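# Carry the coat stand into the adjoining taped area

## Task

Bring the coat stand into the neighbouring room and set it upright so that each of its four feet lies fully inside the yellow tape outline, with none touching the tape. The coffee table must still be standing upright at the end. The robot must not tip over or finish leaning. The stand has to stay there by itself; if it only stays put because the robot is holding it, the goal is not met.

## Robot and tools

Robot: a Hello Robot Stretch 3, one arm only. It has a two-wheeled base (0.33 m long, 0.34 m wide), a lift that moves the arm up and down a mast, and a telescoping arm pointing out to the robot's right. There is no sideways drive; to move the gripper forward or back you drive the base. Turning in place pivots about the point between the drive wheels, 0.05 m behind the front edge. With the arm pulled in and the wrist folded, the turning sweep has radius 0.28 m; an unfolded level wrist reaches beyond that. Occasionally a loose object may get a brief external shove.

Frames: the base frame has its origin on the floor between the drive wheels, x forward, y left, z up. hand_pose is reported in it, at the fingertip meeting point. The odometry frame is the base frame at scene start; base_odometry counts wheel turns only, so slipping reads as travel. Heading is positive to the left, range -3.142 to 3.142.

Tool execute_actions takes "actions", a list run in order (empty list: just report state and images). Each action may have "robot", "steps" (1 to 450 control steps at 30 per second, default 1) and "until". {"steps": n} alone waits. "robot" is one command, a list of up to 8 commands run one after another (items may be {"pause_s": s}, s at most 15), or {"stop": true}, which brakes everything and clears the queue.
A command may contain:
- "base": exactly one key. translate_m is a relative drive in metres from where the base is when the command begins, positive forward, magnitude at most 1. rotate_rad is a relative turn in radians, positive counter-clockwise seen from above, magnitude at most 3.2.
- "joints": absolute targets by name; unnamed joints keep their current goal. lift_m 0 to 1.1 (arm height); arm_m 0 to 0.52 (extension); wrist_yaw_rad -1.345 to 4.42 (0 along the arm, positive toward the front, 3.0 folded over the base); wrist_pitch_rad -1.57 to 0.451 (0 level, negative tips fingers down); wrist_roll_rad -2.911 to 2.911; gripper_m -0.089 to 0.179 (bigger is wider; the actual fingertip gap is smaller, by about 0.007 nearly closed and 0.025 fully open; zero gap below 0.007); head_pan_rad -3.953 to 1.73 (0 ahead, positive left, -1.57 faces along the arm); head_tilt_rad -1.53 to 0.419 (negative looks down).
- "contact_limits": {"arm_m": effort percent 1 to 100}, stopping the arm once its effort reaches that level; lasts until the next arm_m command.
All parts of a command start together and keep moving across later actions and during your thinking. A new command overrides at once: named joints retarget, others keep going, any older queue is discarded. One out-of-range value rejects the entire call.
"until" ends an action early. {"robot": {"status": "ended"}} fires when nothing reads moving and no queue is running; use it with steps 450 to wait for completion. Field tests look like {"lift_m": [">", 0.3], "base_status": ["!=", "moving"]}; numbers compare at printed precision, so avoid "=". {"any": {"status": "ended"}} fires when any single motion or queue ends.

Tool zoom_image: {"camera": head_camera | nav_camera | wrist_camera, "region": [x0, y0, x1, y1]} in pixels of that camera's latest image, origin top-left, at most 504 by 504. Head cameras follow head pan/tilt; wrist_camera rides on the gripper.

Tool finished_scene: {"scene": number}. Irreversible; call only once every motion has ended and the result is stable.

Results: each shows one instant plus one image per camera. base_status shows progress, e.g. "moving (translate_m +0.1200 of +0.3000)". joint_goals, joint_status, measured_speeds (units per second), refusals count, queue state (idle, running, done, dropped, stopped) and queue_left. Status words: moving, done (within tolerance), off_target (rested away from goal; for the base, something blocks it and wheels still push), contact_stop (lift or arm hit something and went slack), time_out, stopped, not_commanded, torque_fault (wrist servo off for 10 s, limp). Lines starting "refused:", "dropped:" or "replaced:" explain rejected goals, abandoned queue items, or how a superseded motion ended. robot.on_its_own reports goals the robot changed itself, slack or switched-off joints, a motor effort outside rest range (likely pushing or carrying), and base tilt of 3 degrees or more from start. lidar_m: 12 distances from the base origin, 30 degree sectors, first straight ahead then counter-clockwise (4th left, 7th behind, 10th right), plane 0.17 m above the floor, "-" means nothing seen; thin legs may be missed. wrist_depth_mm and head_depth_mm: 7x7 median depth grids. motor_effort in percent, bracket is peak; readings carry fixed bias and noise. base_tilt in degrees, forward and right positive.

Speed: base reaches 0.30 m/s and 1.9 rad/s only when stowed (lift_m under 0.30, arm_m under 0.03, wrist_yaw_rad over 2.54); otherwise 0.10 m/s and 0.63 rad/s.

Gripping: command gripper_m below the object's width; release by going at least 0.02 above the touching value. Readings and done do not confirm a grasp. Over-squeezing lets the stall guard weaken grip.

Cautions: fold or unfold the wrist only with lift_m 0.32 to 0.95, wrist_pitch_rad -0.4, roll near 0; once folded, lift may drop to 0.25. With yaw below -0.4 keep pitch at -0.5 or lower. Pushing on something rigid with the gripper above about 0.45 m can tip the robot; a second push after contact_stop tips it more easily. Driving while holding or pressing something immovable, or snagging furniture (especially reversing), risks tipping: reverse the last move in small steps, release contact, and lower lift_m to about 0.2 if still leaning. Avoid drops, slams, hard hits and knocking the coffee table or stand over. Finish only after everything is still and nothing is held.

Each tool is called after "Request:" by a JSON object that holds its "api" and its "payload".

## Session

Request:
{"api": "execute_actions", "payload": {"actions": [{"robot":{"joints":{"lift_m":0.27,"head_tilt_rad":-0.6}},"steps":40}]}}

Scene clock: 1.33 s.
robot.base_odometry: x=+0.000 y=+0.000 heading=+0.000 (m, m, rad; robot's odometry frame)
robot.turned_by_wheels: +0.000 (rad since the last result)
robot.turned_by_imu: +0.000 (rad since the last result)
robot.base_tilt: forward=+1.9 right=-0.1 (deg)
robot.lidar_m: 1.17 0.76 0.70 0.71 0.88 0.86 0.86 1.08 1.57 1.62 1.82 1.67
robot.head_depth_mm: 1401 1525 1675 1858 1801 1490 1273 / 1454 1588 1742 1950 1803 1489 1271 / 1505 1657 1829 2035 1797 1488 1264 / 1500 1655 1847 2043 1787 1481 1268 / 1256 1367 1495 1667 1718 1473 1265 / 1070 1152 1243 1357 1487 1464 1259 / 931 994 1058 1142 1241 1337 1264
robot.base_status: not_commanded
robot.joint_positions: lift_m=+0.271 arm_m=+0.000 wrist_yaw_rad=+2.856 wrist_pitch_rad=-0.481 wrist_roll_rad=+0.010 gripper_m=+0.037 head_pan_rad=+0.000 head_tilt_rad=-0.592
robot.joint_goals: lift_m=+0.270 arm_m=+0.000 wrist_yaw_rad=+2.856 wrist_pitch_rad=-0.481 wrist_roll_rad=+0.010 gripper_m=+0.037 head_pan_rad=+0.000 head_tilt_rad=-0.600
robot.joint_status: lift_m=done arm_m=not_commanded wrist_yaw_rad=not_commanded wrist_pitch_rad=not_commanded wrist_roll_rad=not_commanded gripper_m=not_commanded head_pan_rad=not_commanded head_tilt_rad=done
robot.measured_speeds: translate_m=+0.000 rotate_rad=+0.000 lift_m=+0.000 arm_m=+0.000 wrist_yaw_rad=+0.000 wrist_pitch_rad=+0.000 wrist_roll_rad=+0.000 head_pan_rad=+0.000 head_tilt_rad=+0.000
robot: refusals=0 queue=done queue_left=0
robot.motor_effort: left_wheel=+0(0) right_wheel=+0(0) lift_m=+12(21) arm_m=-1(1) wrist_yaw_rad=+0(1) wrist_pitch_rad=+5(5) wrist_roll_rad=+0(0) gripper_m=+0(0) head_pan_rad=+0(0) head_tilt_rad=-5(49) (%)
robot.hand_pose: x=+0.0396 y=+0.0623 z=+0.2693 quat_wxyz=(+0.265, +0.707, +0.068, +0.652) (m; robot's base frame)
robot.wrist_depth_mm: - 722 709 682 664 633 614 / - 789 798 737 726 700 668 / 753 823 798 756 763 744 725 / 631 - 646 647 653 655 666 / 526 - 548 542 545 540 539 / 463 - - 457 481 465 465 / - - - 400 391 408 408
pictures: head_camera (sideways: a quarter turn clockwise sets it upright), nav_camera (sideways: a quarter turn counterclockwise sets it upright), wrist_camera
Images, in order (width x height): head_camera 896x504, nav_camera 672x504, wrist_camera 644x364.

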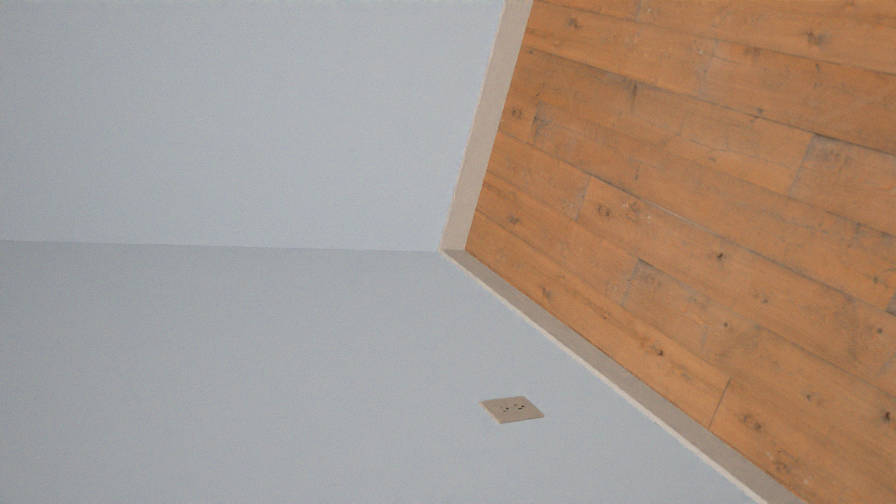

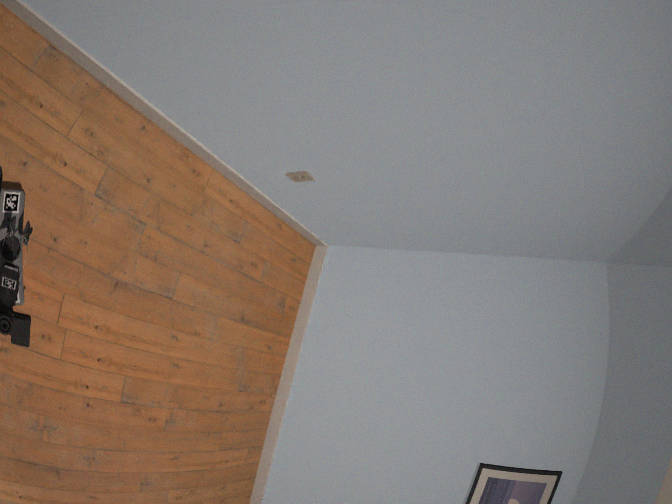

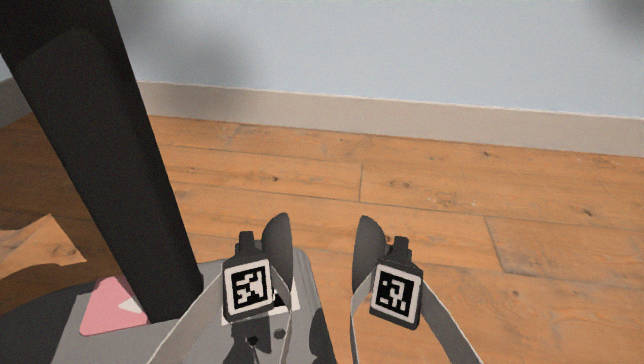

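Request:
{"api": "execute_actions", "payload": {"actions": [{"robot":{"base":{"rotate_rad":-1.96},"joints":{"head_pan_rad":-0.15}},"steps":200,"until":{"robot":{"status":"ended"}}}]}}

Scene clock: 4.10 s.
robot.base_odometry: x=+0.000 y=+0.000 heading=-1.960 (m, m, rad; robot's odometry frame)
robot.turned_by_wheels: -1.960 (rad since the last result)
robot.turned_by_imu: -1.948 (rad since the last result)
robot.base_tilt: forward=+1.9 right=+0.0 (deg)
robot.lidar_m: 1.57 2.39 1.74 1.67 1.01 0.73 0.70 0.73 0.89 0.85 0.89 1.21
robot.head_depth_mm: 2080 2271 2527 2262 1799 1498 1269 / 2487 2555 2650 2262 1797 1486 1277 / 2702 2993 3065 2243 1801 1486 1271 / 2691 2987 3049 2242 1786 1484 1268 / 2694 2940 3013 2240 1788 1473 1262 / 2628 2899 2840 2149 1771 1479 1265 / 2563 2827 2983 2217 1772 1472 1261
robot.base_status: done (rotate_rad -1.9599 of -1.9600)
robot.joint_positions: lift_m=+0.271 arm_m=+0.000 wrist_yaw_rad=+2.856 wrist_pitch_rad=-0.481 wrist_roll_rad=+0.010 gripper_m=+0.037 head_pan_rad=-0.143 head_tilt_rad=-0.593
robot.joint_goals: lift_m=+0.270 arm_m=+0.000 wrist_yaw_rad=+2.856 wrist_pitch_rad=-0.481 wrist_roll_rad=+0.010 gripper_m=+0.037 head_pan_rad=-0.150 head_tilt_rad=-0.600
robot.joint_status: lift_m=done arm_m=not_commanded wrist_yaw_rad=not_commanded wrist_pitch_rad=not_commanded wrist_roll_rad=not_commanded gripper_m=not_commanded head_pan_rad=done head_tilt_rad=done
robot.measured_speeds: translate_m=+0.000 rotate_rad=+0.000 lift_m=+0.000 arm_m=+0.000 wrist_yaw_rad=+0.000 wrist_pitch_rad=+0.000 wrist_roll_rad=+0.000 head_pan_rad=+0.000 head_tilt_rad=+0.000
robot: refusals=0 queue=done queue_left=0
robot.motor_effort: left_wheel=+2(8) right_wheel=-3(7) lift_m=+12(12) arm_m=-1(1) wrist_yaw_rad=+2(1) wrist_pitch_rad=+4(5) wrist_roll_rad=+0(0) gripper_m=+0(1) head_pan_rad=-4(19) head_tilt_rad=-5(5) (%)
robot.hand_pose: x=+0.0396 y=+0.0623 z=+0.2693 quat_wxyz=(+0.265, +0.707, +0.068, +0.652) (m; robot's base frame)
robot.wrist_depth_mm: - - - - - - - / - - - - - - - / 737 804 802 823 832 829 844 / 631 - 638 645 659 652 659 / 519 - 546 536 545 539 546 / 460 - - 459 475 462 469 / - - - 399 392 405 411
pictures: head_camera (sideways: a quarter turn clockwise sets it upright), nav_camera (sideways: a quarter turn counterclockwise sets it upright), wrist_camera
Images, in order (width x height): head_camera 896x504, nav_camera 672x504, wrist_camera 644x364.

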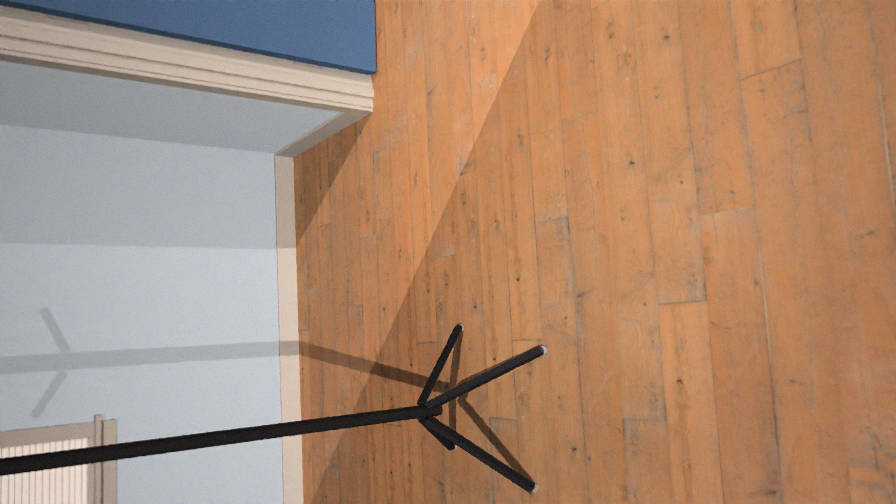

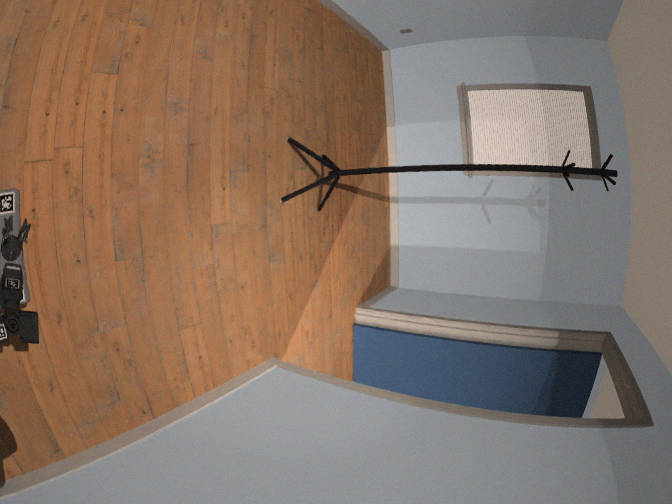

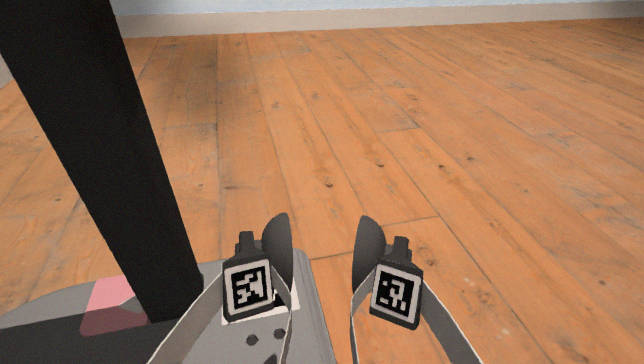

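Request:
{"api": "execute_actions", "payload": {"actions": [{"robot":[{"base":{"rotate_rad":0.48},"joints":{"wrist_pitch_rad":0,"wrist_yaw_rad":2.6}},{"base":{"translate_m":1.0}},{"base":{"translate_m":0.6}},{"base":{"translate_m":0.53}},{"base":{"rotate_rad":-2.06}},{"joints":{"wrist_yaw_rad":1.57,"gripper_m":0.17,"head_pan_rad":0,"head_tilt_rad":-0.8}}],"steps":450,"until":{"robot":{"status":"ended"}}},{"steps":450,"until":{"robot":{"status":"ended"}}}]}}

Scene clock: 26.50 s.
robot.base_odometry: x=+0.193 y=-2.121 heading=+2.743 (m, m, rad; robot's odometry frame)
robot.turned_by_wheels: -1.580 (rad since the last result)
robot.turned_by_imu: -1.570 (rad since the last result)
robot.base_tilt: forward=+1.9 right=-0.1 (deg)
robot.lidar_m: 0.71 1.69 1.22 1.17 1.01 0.73 0.70 0.72 0.97 2.56 2.65 0.73
robot.head_depth_mm: 3544 1890 2029 1774 1520 1324 1173 / 3590 2735 2149 1698 1429 1318 1175 / 3532 2698 2148 1776 1491 1326 1169 / 3559 2701 2139 1776 1511 1314 1166 / 3338 2585 2141 1779 1514 1316 1167 / 1792 1958 2074 1769 1512 1310 1164 / 1646 1882 2066 1757 1502 1308 1162
robot.base_status: done (rotate_rad -2.0599 of -2.0600)
robot.joint_positions: lift_m=+0.271 arm_m=+0.000 wrist_yaw_rad=+1.572 wrist_pitch_rad=-0.021 wrist_roll_rad=+0.010 gripper_m=+0.170 head_pan_rad=-0.007 head_tilt_rad=-0.790
robot.joint_goals: lift_m=+0.270 arm_m=+0.000 wrist_yaw_rad=+1.570 wrist_pitch_rad=+0.000 wrist_roll_rad=+0.010 gripper_m=+0.170 head_pan_rad=+0.000 head_tilt_rad=-0.800
robot.joint_status: lift_m=done arm_m=not_commanded wrist_yaw_rad=done wrist_pitch_rad=done wrist_roll_rad=not_commanded gripper_m=done head_pan_rad=done head_tilt_rad=done
robot.measured_speeds: translate_m=+0.000 rotate_rad=+0.000 lift_m=+0.000 arm_m=+0.000 wrist_yaw_rad=+0.000 wrist_pitch_rad=+0.000 wrist_roll_rad=+0.000 head_pan_rad=+0.000 head_tilt_rad=+0.000
robot: refusals=0 queue=done queue_left=0
robot.motor_effort: left_wheel=+2(8) right_wheel=-2(8) lift_m=+12(12) arm_m=-1(2) wrist_yaw_rad=-2(2) wrist_pitch_rad=+9(9) wrist_roll_rad=+0(0) gripper_m=+0(82) head_pan_rad=+4(18) head_tilt_rad=-7(29) (%)
robot.hand_pose: x=+0.2343 y=-0.1447 z=+0.3797 quat_wxyz=(+0.503, +0.508, -0.496, +0.492) (m; robot's base frame)
robot.wrist_depth_mm: - - - - - - - / - - - - - - - / - - - - - - - / - - - - - - - / - - - - - - - / 879 867 899 851 834 898 901 / 635 642 660 665 643 644 699
pictures: head_camera (sideways: a quarter turn clockwise sets it upright), nav_camera (sideways: a quarter turn counterclockwise sets it upright), wrist_camera
Images, in order (width x height): head_camera 896x504, nav_camera 672x504, wrist_camera 644x364.

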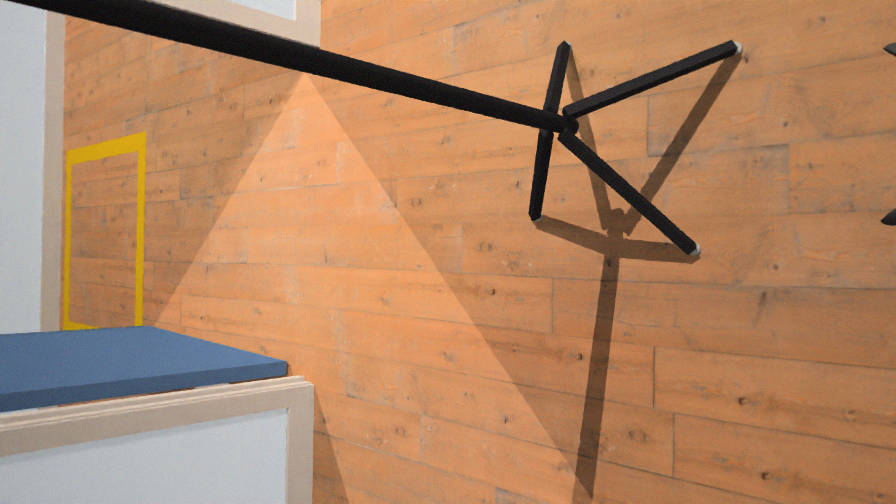

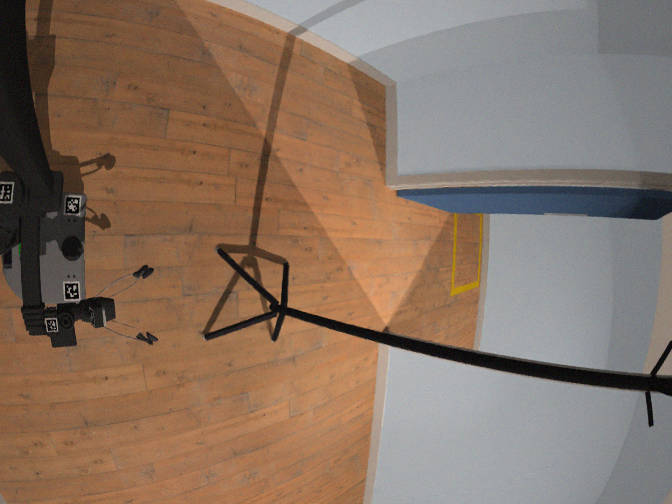

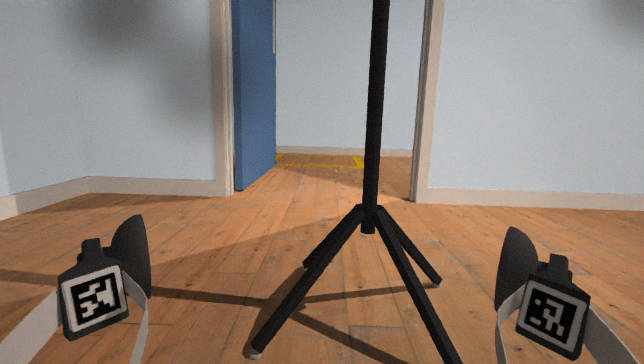

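Request:
{"api": "execute_actions", "payload": {"actions": [{"robot":[{"base":{"translate_m":0.7},"joints":{"arm_m":0.11,"head_tilt_rad":-1.1,"head_pan_rad":-0.2}},{"base":{"translate_m":0.8},"joints":{"arm_m":0.07,"gripper_m":0.08}}],"steps":450,"until":{"robot":{"status":"ended"}}},{"steps":450,"until":{"robot":{"status":"ended"}}}]}}

Scene clock: 45.13 s.
robot.base_odometry: x=-1.189 y=-1.539 heading=+2.743 (m, m, rad; robot's odometry frame)
robot.turned_by_wheels: +0.000 (rad since the last result)
robot.turned_by_imu: -0.007 (rad since the last result)
robot.base_tilt: forward=+2.0 right=+0.0 (deg)
robot.lidar_m: 1.46 0.59 0.53 1.18 1.24 1.66 2.20 2.27 2.68 0.24 0.15 0.29
robot.head_depth_mm: 1938 1744 1566 1429 1308 1194 - / 1955 1733 1560 1421 1305 1168 1120 / 1947 1740 1560 1422 1305 1202 - / 1939 1737 1559 1421 1302 1207 - / 1944 1731 1558 1420 1300 1201 1156 / 1933 1736 1559 1415 1304 1205 1117 / 1930 1725 1558 1416 1301 1204 1120
robot.base_status: done (translate_m +0.8000 of +0.8000)
robot.joint_positions: lift_m=+0.270 arm_m=+0.070 wrist_yaw_rad=+1.562 wrist_pitch_rad=-0.018 wrist_roll_rad=+0.009 gripper_m=+0.080 head_pan_rad=-0.195 head_tilt_rad=-1.090
robot.joint_goals: lift_m=+0.270 arm_m=+0.070 wrist_yaw_rad=+1.570 wrist_pitch_rad=+0.000 wrist_roll_rad=+0.009 gripper_m=+0.080 head_pan_rad=-0.200 head_tilt_rad=-1.100
robot.joint_status: lift_m=done arm_m=done wrist_yaw_rad=done wrist_pitch_rad=done wrist_roll_rad=not_commanded gripper_m=done head_pan_rad=done head_tilt_rad=done
robot.measured_speeds: translate_m=+0.000 rotate_rad=+0.000 lift_m=+0.000 arm_m=+0.000 wrist_yaw_rad=+0.000 wrist_pitch_rad=+0.000 wrist_roll_rad=+0.000 head_pan_rad=+0.000 head_tilt_rad=+0.000
robot: refusals=0 queue=done queue_left=0
robot.motor_effort: left_wheel=+0(13) right_wheel=+2(33) lift_m=+13(13) arm_m=-3(9) wrist_yaw_rad=+10(22) wrist_pitch_rad=+7(11) wrist_roll_rad=+0(0) gripper_m=-1(82) head_pan_rad=-2(21) head_tilt_rad=-7(38) (%)
robot.hand_pose: x=+0.2344 y=-0.2175 z=+0.3804 quat_wxyz=(+0.505, +0.505, -0.500, +0.491) (m; robot's base frame)
robot.wrist_depth_mm: 689 965 - - - - - / 691 - - - - - - / 694 - - - - - - / 700 - - - - - - / 693 - - - 49 - - / 698 870 787 46 47 903 915 / 650 658 644 46 48 688 656
pictures: head_camera (sideways: a quarter turn clockwise sets it upright), nav_camera (sideways: a quarter turn counterclockwise sets it upright), wrist_camera
Images, in order (width x height): head_camera 896x504, nav_camera 672x504, wrist_camera 644x364.

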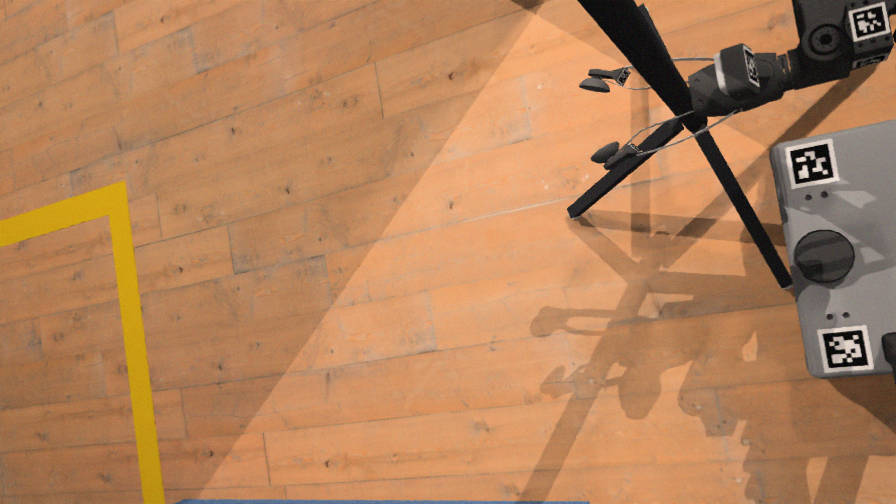

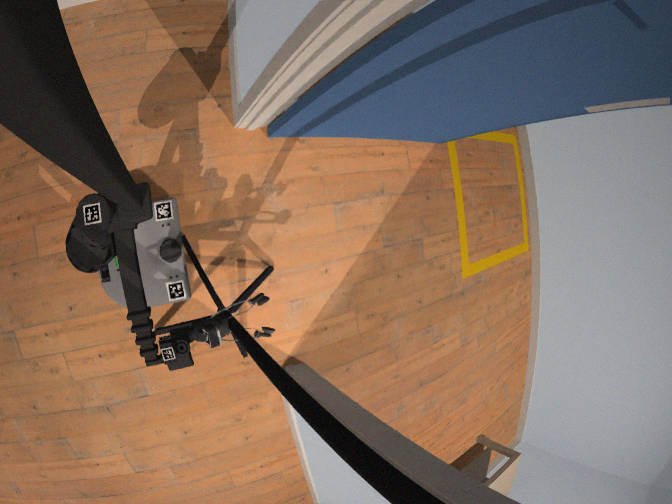

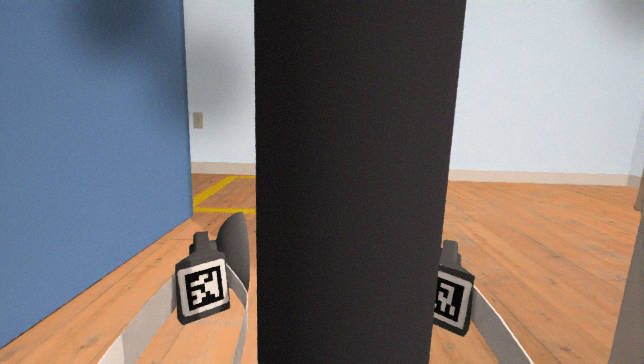

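Request:
{"api": "execute_actions", "payload": {"actions": [{"robot":[{"base":{"rotate_rad":0.06},"joints":{"arm_m":0.03}},{"base":{"translate_m":1.0}},{"base":{"translate_m":0.42}},{"base":{"rotate_rad":0.35}}],"steps":450,"until":{"robot":{"status":"ended"}}},{"steps":450,"until":{"robot":{"status":"ended"}}}]}}

Scene clock: 68.77 s.
robot.base_odometry: x=-2.529 y=-1.067 heading=-3.131 (m, m, rad; robot's odometry frame)
robot.turned_by_wheels: +0.409 (rad since the last result)
robot.turned_by_imu: +0.299 (rad since the last result)
robot.base_tilt: forward=+1.9 right=-0.1 (deg)
robot.lidar_m: 1.17 1.33 0.31 0.31 0.37 0.67 1.21 1.15 2.00 0.20 0.20 0.16
robot.head_depth_mm: 1172 1408 1561 1421 1292 1193 1143 / 1186 1431 1561 1425 1307 1002 1104 / 1200 1457 1559 1414 1302 1194 - / 1219 1479 1557 1422 1301 1206 - / 1233 1495 1563 1419 1301 1201 1154 / 1251 1532 1557 1419 1300 1209 1119 / 1268 1556 1564 1417 1301 1204 1037
robot.base_status: done (rotate_rad +0.3499 of +0.3500)
robot.joint_positions: lift_m=+0.270 arm_m=+0.030 wrist_yaw_rad=+1.399 wrist_pitch_rad=-0.015 wrist_roll_rad=+0.008 gripper_m=+0.080 head_pan_rad=-0.195 head_tilt_rad=-1.091
robot.joint_goals: lift_m=+0.270 arm_m=+0.030 wrist_yaw_rad=+1.401 wrist_pitch_rad=+0.000 wrist_roll_rad=+0.008 gripper_m=+0.080 head_pan_rad=-0.200 head_tilt_rad=-1.100
robot.joint_status: lift_m=done arm_m=done wrist_yaw_rad=done wrist_pitch_rad=done wrist_roll_rad=not_commanded gripper_m=done head_pan_rad=done head_tilt_rad=done
robot.measured_speeds: translate_m=+0.000 rotate_rad=+0.000 lift_m=+0.000 arm_m=+0.000 wrist_yaw_rad=+0.000 wrist_pitch_rad=+0.000 wrist_roll_rad=+0.000 head_pan_rad=+0.000 head_tilt_rad=+0.000
robot: refusals=0 queue=done queue_left=0
robot.on_its_own: wrist_yaw_rad is held at +1.401, not at your +1.570, by its stall guard, which is not easing now
robot.motor_effort: left_wheel=-1(15) right_wheel=+1(38) lift_m=+15(16) arm_m=+1(20) wrist_yaw_rad=+3(100) wrist_pitch_rad=+6(22) wrist_roll_rad=+1(3) gripper_m=+0(12) head_pan_rad=-3(2) head_tilt_rad=-6(7) (%)
robot.hand_pose: x=+0.2307 y=-0.2186 z=+0.3811 quat_wxyz=(+0.543, +0.461, -0.539, +0.449) (m; robot's base frame)
robot.wrist_depth_mm: - - - 56 57 921 892 / - - - 58 59 922 878 / - - - 59 62 912 937 / - - - 61 66 957 929 / - - - 63 66 - 983 / 835 871 855 65 67 887 933 / 647 669 677 67 356 686 717
pictures: head_camera (sideways: a quarter turn clockwise sets it upright), nav_camera (sideways: a quarter turn counterclockwise sets it upright), wrist_camera
Images, in order (width x height): head_camera 896x504, nav_camera 672x504, wrist_camera 644x364.

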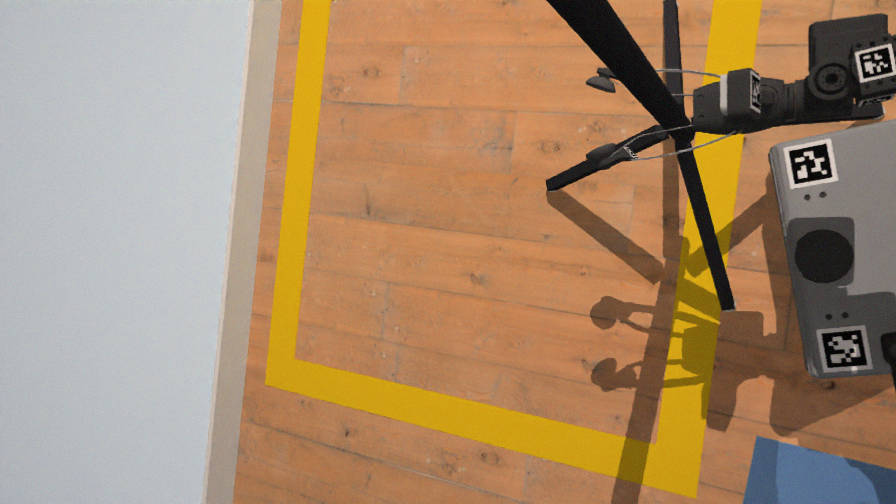

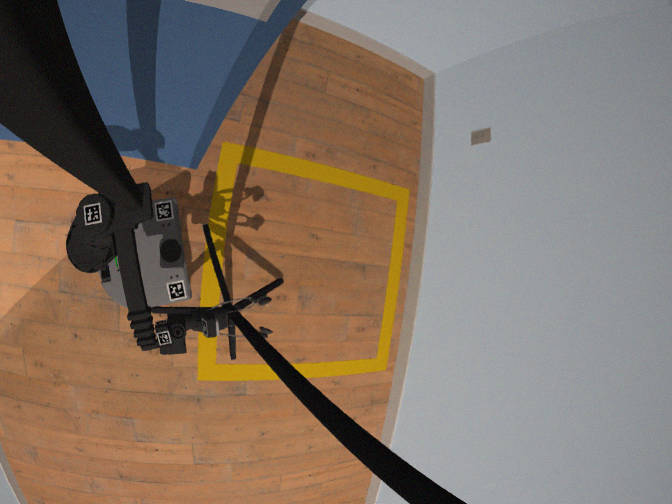

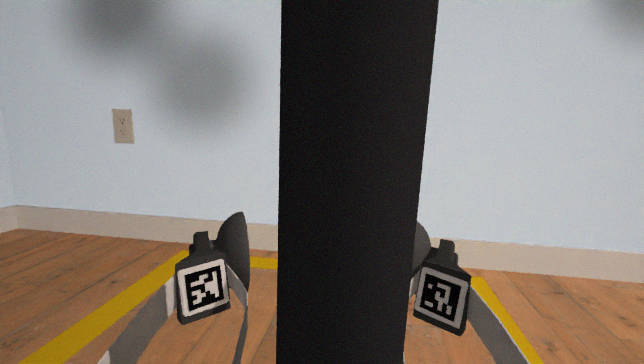

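Request:
{"api": "execute_actions", "payload": {"actions": [{"robot":[{"base":{"translate_m":0.43},"joints":{"arm_m":0.07,"wrist_yaw_rad":1.57}},{"joints":{"gripper_m":0.175}},{"base":{"translate_m":-0.3},"joints":{"head_pan_rad":-0.45}}],"steps":450,"until":{"robot":{"status":"ended"}}}]}}

Scene clock: 80.83 s.
robot.base_odometry: x=-2.659 y=-1.068 heading=-3.131 (m, m, rad; robot's odometry frame)
robot.turned_by_wheels: +0.000 (rad since the last result)
robot.turned_by_imu: -0.002 (rad since the last result)
robot.base_tilt: forward=+1.9 right=-0.1 (deg)
robot.lidar_m: 0.44 1.22 1.13 0.28 0.32 0.59 1.31 1.27 2.10 2.02 1.19 0.37
robot.head_depth_mm: 1132 1388 1563 1423 1306 1215 - / 1119 1364 1535 1419 1304 1188 1134 / 1073 1342 1545 1421 1308 1205 - / 1026 1232 1496 1386 1300 1205 - / 1066 1292 1515 1423 1289 1205 1141 / 1055 1277 1514 1415 1300 1205 1119 / 1040 1252 1496 1421 1299 1200 1115
robot.base_status: done (translate_m -0.3000 of -0.3000)
robot.joint_positions: lift_m=+0.270 arm_m=+0.070 wrist_yaw_rad=+1.568 wrist_pitch_rad=-0.022 wrist_roll_rad=+0.008 gripper_m=+0.175 head_pan_rad=-0.443 head_tilt_rad=-1.091
robot.joint_goals: lift_m=+0.270 arm_m=+0.070 wrist_yaw_rad=+1.570 wrist_pitch_rad=+0.000 wrist_roll_rad=+0.008 gripper_m=+0.175 head_pan_rad=-0.450 head_tilt_rad=-1.100
robot.joint_status: lift_m=done arm_m=done wrist_yaw_rad=done wrist_pitch_rad=done wrist_roll_rad=not_commanded gripper_m=done head_pan_rad=done head_tilt_rad=done
robot.measured_speeds: translate_m=+0.000 rotate_rad=+0.000 lift_m=+0.000 arm_m=+0.000 wrist_yaw_rad=+0.000 wrist_pitch_rad=+0.000 wrist_roll_rad=+0.000 head_pan_rad=+0.000 head_tilt_rad=+0.000
robot: refusals=0 queue=done queue_left=0
robot.motor_effort: left_wheel=+0(6) right_wheel=+1(27) lift_m=+16(16) arm_m=+1(4) wrist_yaw_rad=+2(24) wrist_pitch_rad=+9(13) wrist_roll_rad=+1(1) gripper_m=+0(84) head_pan_rad=-4(22) head_tilt_rad=-7(6) (%)
robot.hand_pose: x=+0.2343 y=-0.2155 z=+0.3793 quat_wxyz=(+0.504, +0.507, -0.497, +0.492) (m; robot's base frame)
robot.wrist_depth_mm: - - 971 862 801 749 711 / - - 989 881 833 767 718 / - - - 910 855 811 732 / - - - 934 874 802 737 / - - - 932 875 834 759 / 883 861 878 381 891 854 753 / 617 650 612 642 639 662 738
pictures: head_camera (sideways: a quarter turn clockwise sets it upright), nav_camera (sideways: a quarter turn counterclockwise sets it upright), wrist_camera
Images, in order (width x height): head_camera 896x504, nav_camera 672x504, wrist_camera 644x364.

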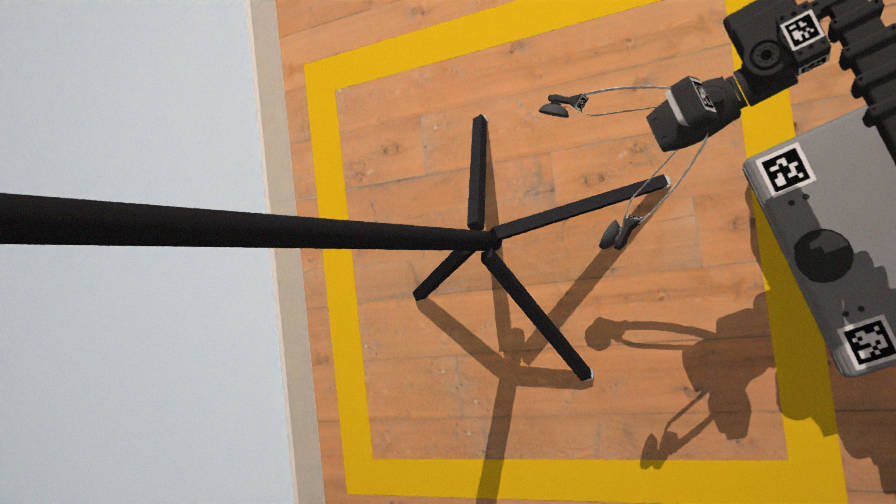

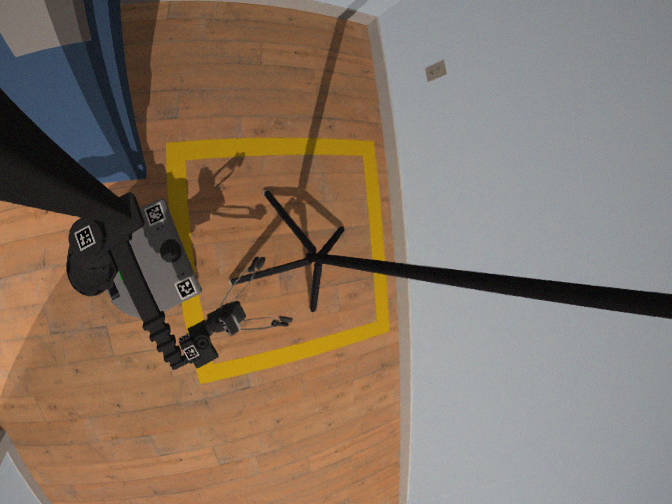

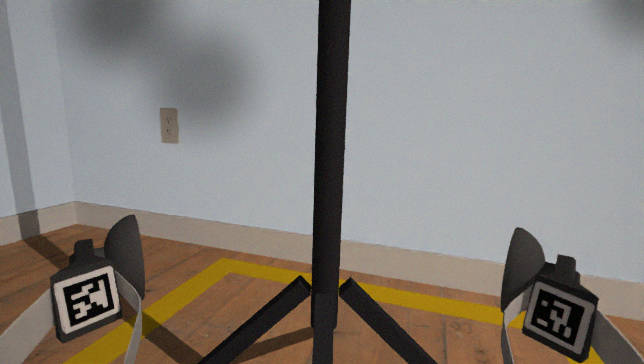

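Request:
{"api": "finished_scene", "payload": {"scene": 2}}

The scene is finished: the task was done.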